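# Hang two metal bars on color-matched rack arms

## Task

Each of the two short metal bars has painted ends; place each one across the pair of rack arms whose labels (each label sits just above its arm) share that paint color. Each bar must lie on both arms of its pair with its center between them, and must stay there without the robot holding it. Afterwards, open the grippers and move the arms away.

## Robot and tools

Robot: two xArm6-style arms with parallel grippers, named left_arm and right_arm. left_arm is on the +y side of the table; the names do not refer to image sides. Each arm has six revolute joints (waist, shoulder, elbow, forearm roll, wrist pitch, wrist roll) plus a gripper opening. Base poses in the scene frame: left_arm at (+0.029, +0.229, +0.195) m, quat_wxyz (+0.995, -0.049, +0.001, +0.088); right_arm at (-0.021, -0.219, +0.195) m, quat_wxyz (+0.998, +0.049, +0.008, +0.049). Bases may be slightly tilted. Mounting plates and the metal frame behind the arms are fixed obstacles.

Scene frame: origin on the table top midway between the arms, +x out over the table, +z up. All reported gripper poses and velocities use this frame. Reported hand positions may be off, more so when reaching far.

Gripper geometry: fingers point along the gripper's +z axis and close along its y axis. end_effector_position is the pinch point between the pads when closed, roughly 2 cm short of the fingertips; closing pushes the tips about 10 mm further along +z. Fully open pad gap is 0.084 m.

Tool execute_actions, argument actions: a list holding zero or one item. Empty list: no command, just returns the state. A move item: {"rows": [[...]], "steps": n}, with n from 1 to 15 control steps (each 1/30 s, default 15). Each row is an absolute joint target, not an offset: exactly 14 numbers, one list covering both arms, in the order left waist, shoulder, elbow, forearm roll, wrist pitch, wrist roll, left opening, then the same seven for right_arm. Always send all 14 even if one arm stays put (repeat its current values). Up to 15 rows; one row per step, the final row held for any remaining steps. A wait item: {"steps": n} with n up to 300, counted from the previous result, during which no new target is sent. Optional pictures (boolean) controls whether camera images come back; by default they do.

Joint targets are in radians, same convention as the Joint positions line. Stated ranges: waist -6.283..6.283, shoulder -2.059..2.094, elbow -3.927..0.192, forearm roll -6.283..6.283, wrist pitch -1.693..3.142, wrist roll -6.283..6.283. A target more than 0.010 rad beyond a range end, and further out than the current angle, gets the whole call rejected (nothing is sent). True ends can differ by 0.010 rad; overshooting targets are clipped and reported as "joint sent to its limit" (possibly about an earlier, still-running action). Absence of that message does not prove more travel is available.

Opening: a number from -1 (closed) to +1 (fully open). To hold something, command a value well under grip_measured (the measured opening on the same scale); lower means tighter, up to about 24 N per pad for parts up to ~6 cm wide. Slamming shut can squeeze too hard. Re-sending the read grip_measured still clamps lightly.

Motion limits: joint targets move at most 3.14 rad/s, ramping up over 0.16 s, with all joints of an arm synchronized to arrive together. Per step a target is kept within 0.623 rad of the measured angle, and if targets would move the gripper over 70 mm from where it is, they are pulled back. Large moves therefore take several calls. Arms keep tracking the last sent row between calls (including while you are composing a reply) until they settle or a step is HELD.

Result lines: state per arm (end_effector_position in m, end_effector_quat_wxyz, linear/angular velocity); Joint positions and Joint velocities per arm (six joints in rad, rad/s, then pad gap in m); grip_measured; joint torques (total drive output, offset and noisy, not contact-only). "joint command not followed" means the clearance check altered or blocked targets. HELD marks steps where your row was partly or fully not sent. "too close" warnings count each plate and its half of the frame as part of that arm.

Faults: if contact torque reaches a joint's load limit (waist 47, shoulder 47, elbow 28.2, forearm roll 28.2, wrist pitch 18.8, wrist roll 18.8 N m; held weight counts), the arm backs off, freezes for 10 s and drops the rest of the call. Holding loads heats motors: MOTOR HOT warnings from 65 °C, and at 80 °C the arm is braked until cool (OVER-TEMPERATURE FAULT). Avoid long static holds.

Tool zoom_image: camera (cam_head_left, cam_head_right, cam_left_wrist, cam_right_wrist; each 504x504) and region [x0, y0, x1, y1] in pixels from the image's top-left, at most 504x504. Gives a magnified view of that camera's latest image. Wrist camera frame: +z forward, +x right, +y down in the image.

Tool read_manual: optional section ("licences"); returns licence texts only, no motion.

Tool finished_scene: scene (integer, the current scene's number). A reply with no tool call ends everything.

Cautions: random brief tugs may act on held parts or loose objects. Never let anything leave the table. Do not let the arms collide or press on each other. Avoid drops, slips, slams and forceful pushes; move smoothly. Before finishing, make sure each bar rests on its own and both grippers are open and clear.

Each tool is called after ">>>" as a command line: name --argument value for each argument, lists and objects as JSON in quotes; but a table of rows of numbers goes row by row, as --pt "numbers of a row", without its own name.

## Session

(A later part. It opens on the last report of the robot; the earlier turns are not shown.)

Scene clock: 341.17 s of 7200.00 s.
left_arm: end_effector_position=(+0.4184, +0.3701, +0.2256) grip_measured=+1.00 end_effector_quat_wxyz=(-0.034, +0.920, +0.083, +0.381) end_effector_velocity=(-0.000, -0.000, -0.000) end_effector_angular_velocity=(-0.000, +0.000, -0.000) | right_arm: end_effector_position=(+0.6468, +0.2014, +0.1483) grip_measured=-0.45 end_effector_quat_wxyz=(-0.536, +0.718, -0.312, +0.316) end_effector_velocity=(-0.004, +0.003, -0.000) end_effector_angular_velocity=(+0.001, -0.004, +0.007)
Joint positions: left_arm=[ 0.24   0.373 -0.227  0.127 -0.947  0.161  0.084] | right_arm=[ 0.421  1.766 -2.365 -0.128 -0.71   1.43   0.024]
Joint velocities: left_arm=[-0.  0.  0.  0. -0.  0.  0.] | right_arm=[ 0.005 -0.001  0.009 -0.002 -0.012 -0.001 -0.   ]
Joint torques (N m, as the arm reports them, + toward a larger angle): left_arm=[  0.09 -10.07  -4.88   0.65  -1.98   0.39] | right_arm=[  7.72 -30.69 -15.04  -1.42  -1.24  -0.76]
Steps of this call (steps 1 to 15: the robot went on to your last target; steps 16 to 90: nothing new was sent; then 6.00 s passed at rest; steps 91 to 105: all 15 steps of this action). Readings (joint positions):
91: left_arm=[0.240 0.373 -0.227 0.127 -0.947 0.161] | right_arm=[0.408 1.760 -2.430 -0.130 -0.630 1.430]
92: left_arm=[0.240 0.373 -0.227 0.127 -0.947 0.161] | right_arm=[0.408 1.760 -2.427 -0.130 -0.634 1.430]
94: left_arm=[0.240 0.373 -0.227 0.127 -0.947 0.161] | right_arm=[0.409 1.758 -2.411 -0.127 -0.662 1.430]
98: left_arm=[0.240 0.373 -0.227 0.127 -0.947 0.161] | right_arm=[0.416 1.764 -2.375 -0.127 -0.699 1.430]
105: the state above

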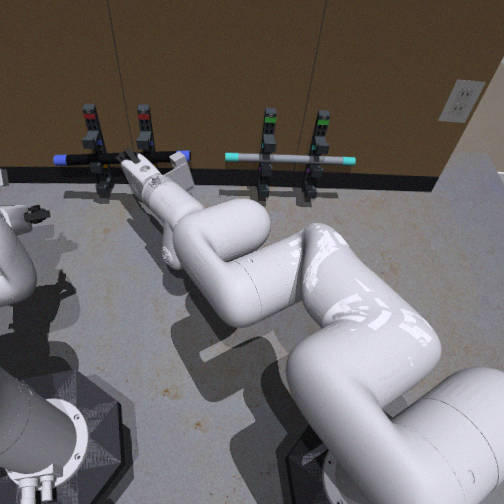

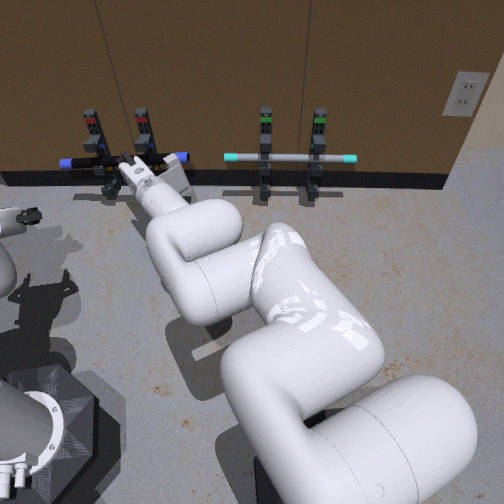

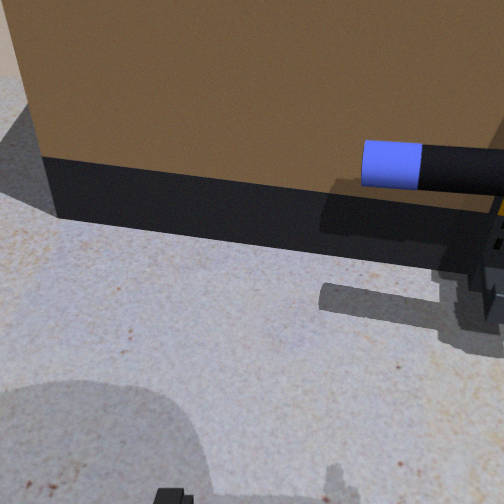

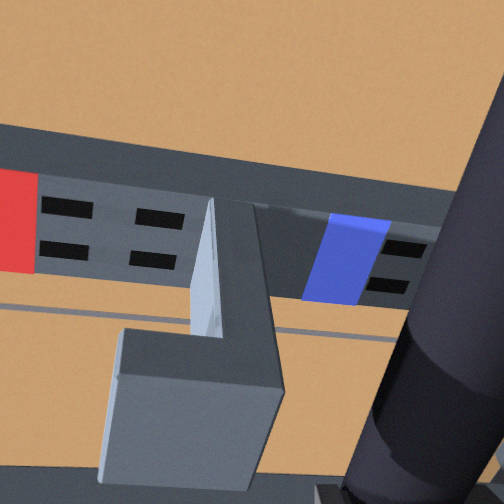

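>>> execute_actions --actions '[{"rows":[[0.24,0.373,-0.227,0.127,-0.947,0.161,1,0.425,1.77,-2.36,-0.13,-0.71,1.43,0.6]],"steps":15}]'

>>> execute_actions --actions '[{"rows":[[0.24,0.373,-0.227,0.127,-0.947,0.161,1,0.425,1.55,-1.85,-0.13,-1.0,1.43,0.6]],"steps":15}]'

>>> execute_actions --actions '[{"rows":[[0.24,0.373,-0.227,0.127,-0.947,0.161,1,0.2,1.0,-1.0,-0.13,-1.3,1.43,0.6]],"steps":15}]'

>>> execute_actions --actions '[{"steps":30}]'

Scene clock: 349.50 s of 7200.00 s.
left_arm: end_effector_position=(+0.4184, +0.3701, +0.2256) grip_measured=+1.00 end_effector_quat_wxyz=(-0.034, +0.920, +0.083, +0.381) end_effector_velocity=(-0.000, +0.001, -0.000) end_effector_angular_velocity=(+0.000, +0.000, +0.002) | right_arm: end_effector_position=(+0.6422, +0.2038, +0.1419) grip_measured=+0.59 end_effector_quat_wxyz=(-0.534, +0.722, -0.311, +0.312) end_effector_velocity=(-0.000, -0.002, -0.002) end_effector_angular_velocity=(+0.001, +0.001, -0.003)
Joint positions: left_arm=[ 0.24   0.373 -0.227  0.127 -0.947  0.161  0.084] | right_arm=[ 0.425  1.771 -2.359 -0.13  -0.709  1.43   0.069]
Joint velocities: left_arm=[ 0.001  0.     0.    -0.001  0.    -0.    -0.   ] | right_arm=[-0.002  0.003  0.002  0.001 -0.005 -0.     0.002]
Joint torques (N m, as the arm reports them, + toward a larger angle): left_arm=[ -1.21 -10.22  -4.93   1.07  -2.63   0.21] | right_arm=[  2.82 -36.48 -20.48  -0.11  -1.68  -1.02]
Steps of this call (steps 1 to 15: the robot went on to your last target; steps 16 to 90: nothing new was sent; then 4.83 s passed at rest; steps 91 to 105: all 15 steps of this action). Readings (joint positions):
91: left_arm=[0.240 0.373 -0.227 0.127 -0.947 0.161] | right_arm=[0.425 1.768 -2.362 -0.130 -0.713 1.430]
92: left_arm=[0.240 0.373 -0.227 0.127 -0.947 0.161] | right_arm=[0.425 1.768 -2.361 -0.130 -0.712 1.430]
94: left_arm=[0.240 0.373 -0.227 0.127 -0.947 0.161] | right_arm=[0.427 1.774 -2.353 -0.131 -0.705 1.430]
98: left_arm=[0.240 0.373 -0.227 0.127 -0.947 0.161] | right_arm=[0.427 1.779 -2.350 -0.131 -0.705 1.430]
105: the state above

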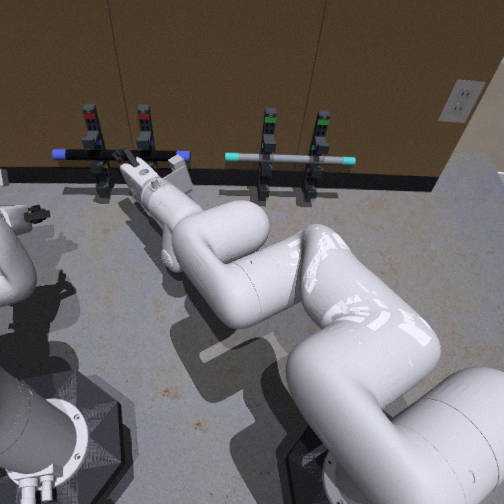

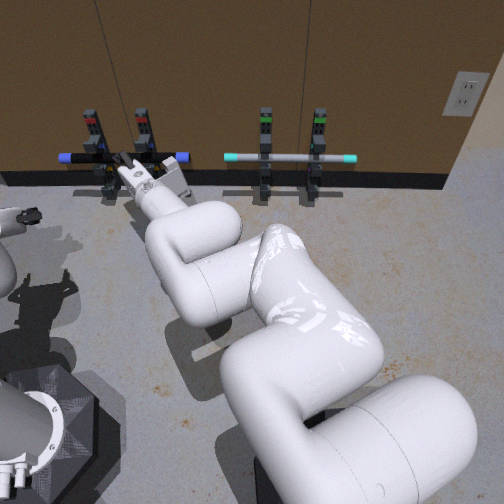

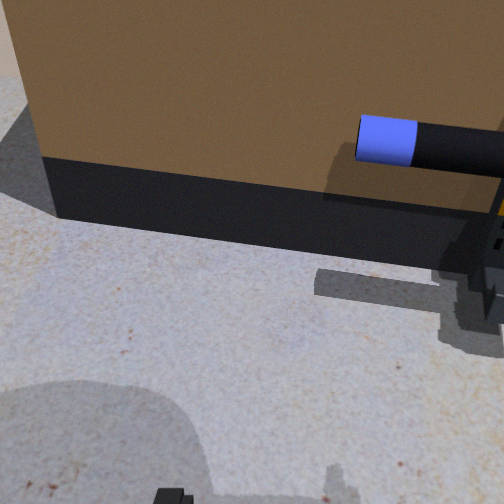

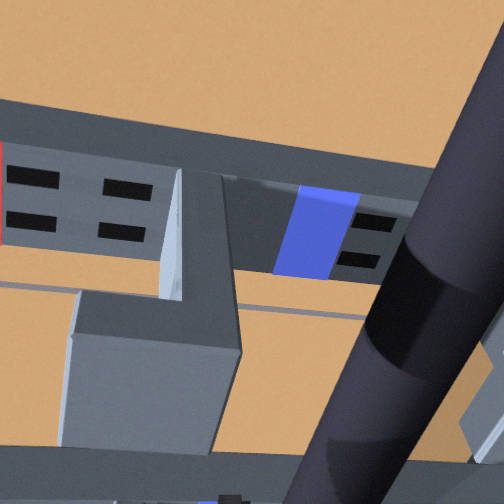

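Scene clock: 350.00 s of 7200.00 s.
left_arm: end_effector_position=(+0.4184, +0.3701, +0.2256) grip_measured=+1.00 end_effector_quat_wxyz=(-0.034, +0.920, +0.083, +0.381) end_effector_velocity=(-0.000, +0.000, -0.000) end_effector_angular_velocity=(-0.000, +0.000, +0.001) | right_arm: end_effector_position=(+0.5877, +0.1767, +0.1405) grip_measured=+0.59 end_effector_quat_wxyz=(-0.545, +0.719, -0.313, +0.298) end_effector_velocity=(-0.012, -0.007, +0.009) end_effector_angular_velocity=(+0.014, -0.009, +0.002)
Joint positions: left_arm=[ 0.24   0.373 -0.227  0.127 -0.947  0.161  0.084] | right_arm=[ 0.425  1.554 -1.86  -0.13  -0.995  1.43   0.069]
Joint velocities: left_arm=[-0.     0.    -0.    -0.001 -0.    -0.     0.   ] | right_arm=[ 0.    -0.052  0.104 -0.    -0.067 -0.    -0.   ]
Joint torques (N m, as the arm reports them, + toward a larger angle): left_arm=[ -1.11 -10.2   -5.5    0.84  -2.06   0.2 ] | right_arm=[  2.21 -33.89 -16.15  -0.47  -1.83  -0.94]
Steps of this call (steps 1 to 15: all 15 steps of this action). Readings (joint positions):
1: left_arm=[0.240 0.373 -0.227 0.127 -0.947 0.161] | right_arm=[0.425 1.771 -2.359 -0.130 -0.709 1.430]
2: left_arm=[0.240 0.373 -0.227 0.127 -0.947 0.161] | right_arm=[0.425 1.769 -2.355 -0.130 -0.712 1.430]
4: left_arm=[0.240 0.373 -0.227 0.127 -0.947 0.161] | right_arm=[0.425 1.748 -2.308 -0.130 -0.740 1.430]
8: left_arm=[0.240 0.373 -0.227 0.127 -0.947 0.161] | right_arm=[0.425 1.634 -2.044 -0.130 -0.889 1.430]
15: the state above

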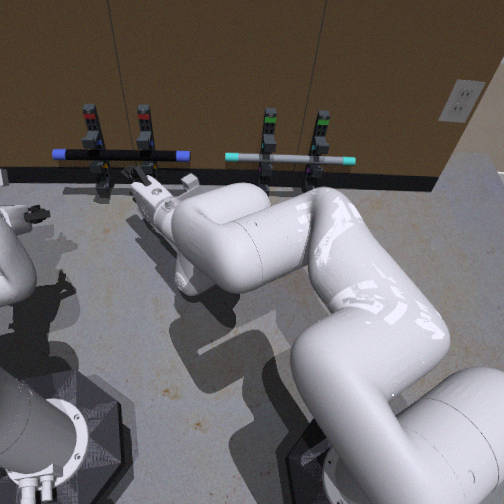

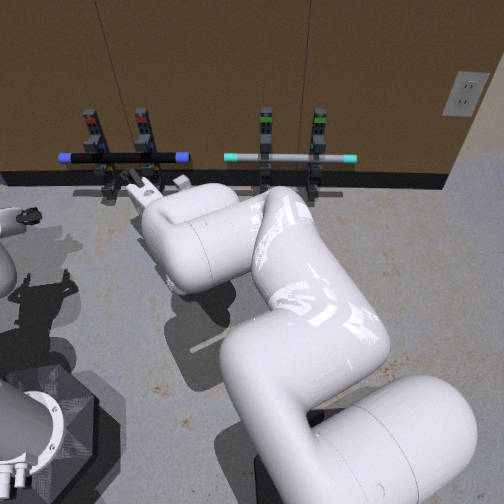

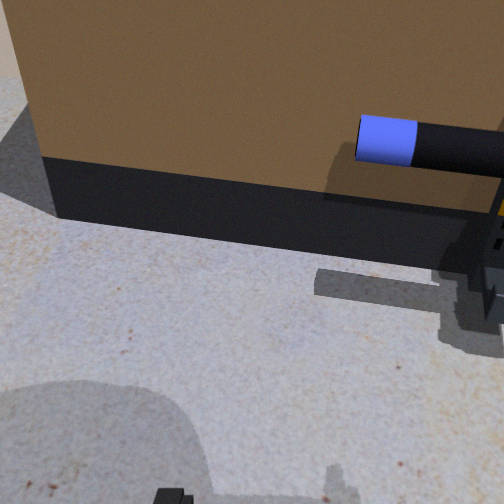

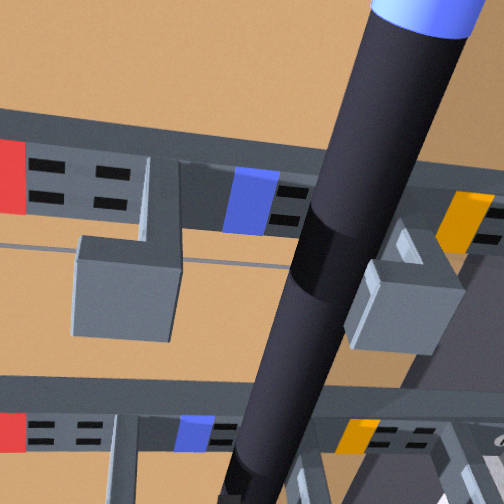

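Scene clock: 350.50 s of 7200.00 s.
left_arm: end_effector_position=(+0.4184, +0.3701, +0.2256) grip_measured=+1.00 end_effector_quat_wxyz=(-0.034, +0.920, +0.083, +0.381) end_effector_velocity=(+0.000, +0.000, +0.000) end_effector_angular_velocity=(+0.000, -0.000, -0.000) | right_arm: end_effector_position=(+0.5936, +0.0636, +0.2178) grip_measured=+0.59 end_effector_quat_wxyz=(-0.538, +0.683, -0.363, +0.333) end_effector_velocity=(-0.127, -0.293, +0.070) end_effector_angular_velocity=(-0.025, +0.224, -0.292)
Joint positions: left_arm=[ 0.24   0.373 -0.227  0.127 -0.947  0.161  0.084] | right_arm=[ 0.285  1.211 -1.37  -0.13  -1.184  1.43   0.069]
Joint velocities: left_arm=[ 0.001 -0.    -0.     0.001 -0.     0.    -0.   ] | right_arm=[-0.322 -0.781  1.395 -0.001 -0.43   0.     0.   ]
Joint torques (N m, as the arm reports them, + toward a larger angle): left_arm=[-1.07 -9.86 -5.    0.48 -2.27  0.07] | right_arm=[  3.78 -31.04 -12.16  -0.26  -1.54  -0.81]
Steps of this call (steps 1 to 15: all 15 steps of this action). Readings (joint positions):
1: left_arm=[0.240 0.373 -0.227 0.127 -0.947 0.161] | right_arm=[0.425 1.553 -1.857 -0.130 -0.996 1.430]
2: left_arm=[0.240 0.373 -0.227 0.127 -0.947 0.161] | right_arm=[0.424 1.549 -1.850 -0.130 -1.000 1.430]
4: left_arm=[0.240 0.373 -0.227 0.127 -0.947 0.161] | right_arm=[0.411 1.513 -1.802 -0.131 -1.021 1.430]
8: left_arm=[0.240 0.373 -0.227 0.127 -0.947 0.161] | right_arm=[0.363 1.399 -1.677 -0.130 -1.081 1.430]
15: the state above

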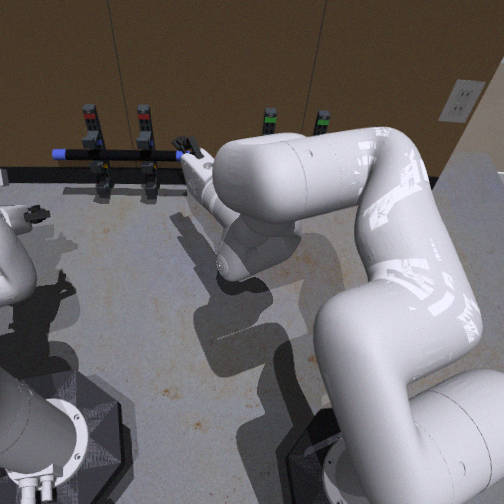

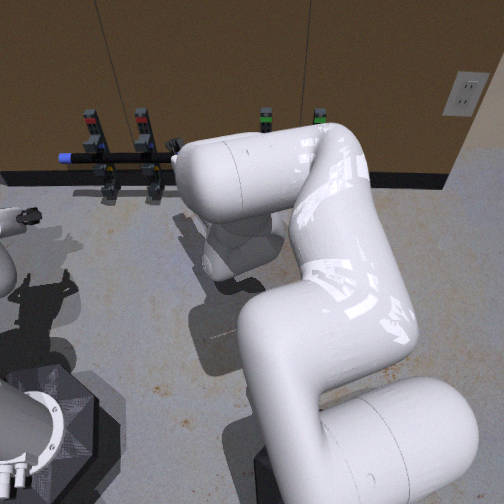

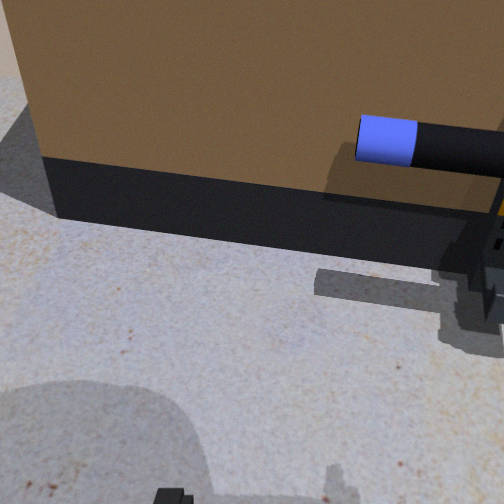

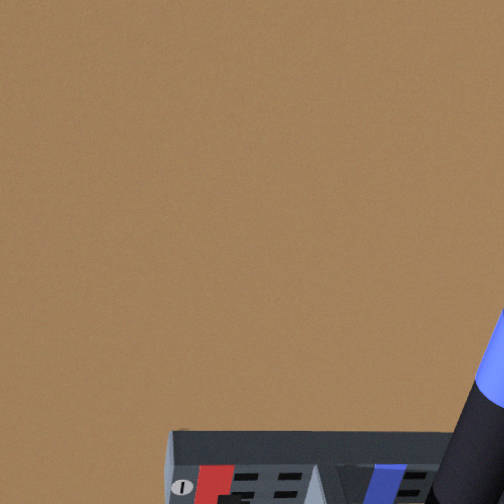

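Scene clock: 351.50 s of 7200.00 s.
left_arm: end_effector_position=(+0.4184, +0.3701, +0.2256) grip_measured=+1.00 end_effector_quat_wxyz=(-0.034, +0.920, +0.083, +0.381) end_effector_velocity=(-0.000, +0.001, -0.000) end_effector_angular_velocity=(-0.000, +0.001, +0.002) | right_arm: end_effector_position=(+0.5495, -0.0129, +0.2422) grip_measured=+0.59 end_effector_quat_wxyz=(-0.514, +0.678, -0.404, +0.336) end_effector_velocity=(+0.000, -0.000, +0.000) end_effector_angular_velocity=(+0.000, -0.000, -0.001)
Joint positions: left_arm=[ 0.24   0.373 -0.227  0.127 -0.947  0.161  0.084] | right_arm=[ 0.2    1.    -1.    -0.13  -1.3    1.43   0.069]
Joint velocities: left_arm=[ 0.     0.001 -0.    -0.002  0.    -0.     0.   ] | right_arm=[-0.    -0.001  0.001  0.    -0.    -0.     0.   ]
Joint torques (N m, as the arm reports them, + toward a larger angle): left_arm=[-1.16 -9.11 -5.03  1.24 -1.88  0.6 ] | right_arm=[  1.92 -27.7   -9.37  -0.41  -1.98  -0.65]
Steps of this call (steps 1 to 30: the robot went on to your last target). Readings (joint positions):
1: left_arm=[0.240 0.373 -0.227 0.127 -0.947 0.161] | right_arm=[0.275 1.185 -1.324 -0.130 -1.199 1.430]
2: left_arm=[0.240 0.373 -0.227 0.127 -0.947 0.161] | right_arm=[0.264 1.159 -1.278 -0.130 -1.213 1.430]
4: left_arm=[0.240 0.373 -0.227 0.127 -0.947 0.161] | right_arm=[0.244 1.108 -1.190 -0.130 -1.241 1.430]
8: left_arm=[0.240 0.373 -0.227 0.127 -0.947 0.161] | right_arm=[0.211 1.030 -1.052 -0.130 -1.284 1.430]
30: the state above
All arms were judged still, so your last target was given up. Only a new action makes them travel on or press farther. Fingers that are still opening or closing keep moving.

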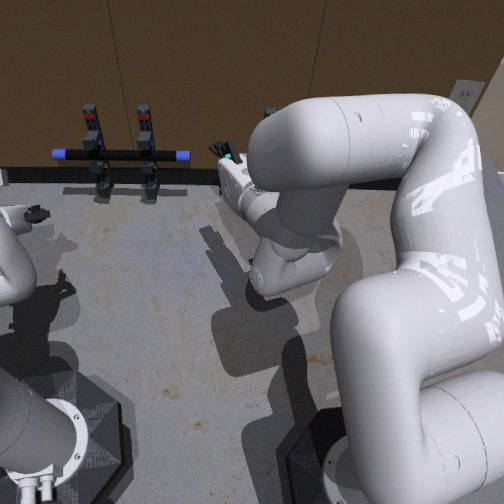

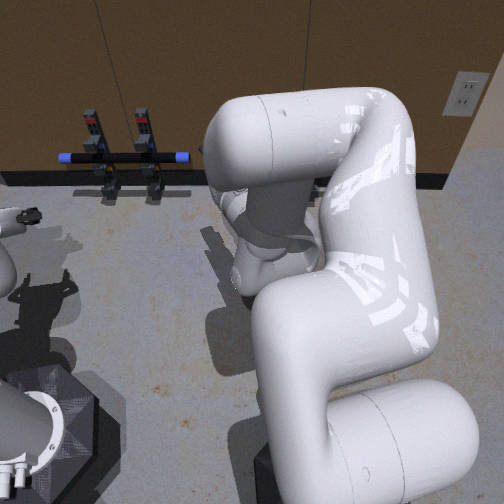

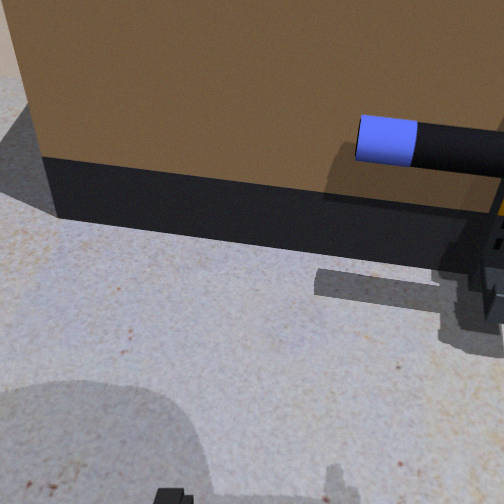

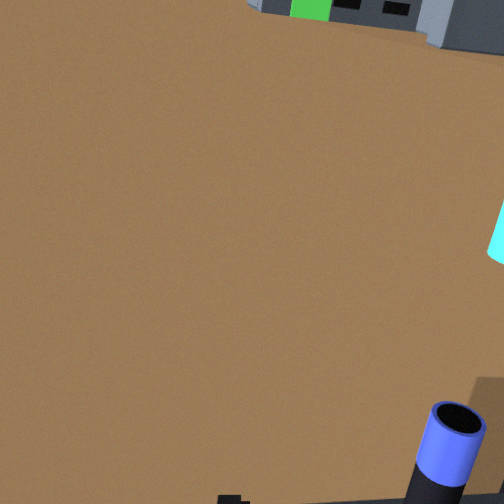

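>>> finished_scene --scene 1

The scene is finished: the task was done.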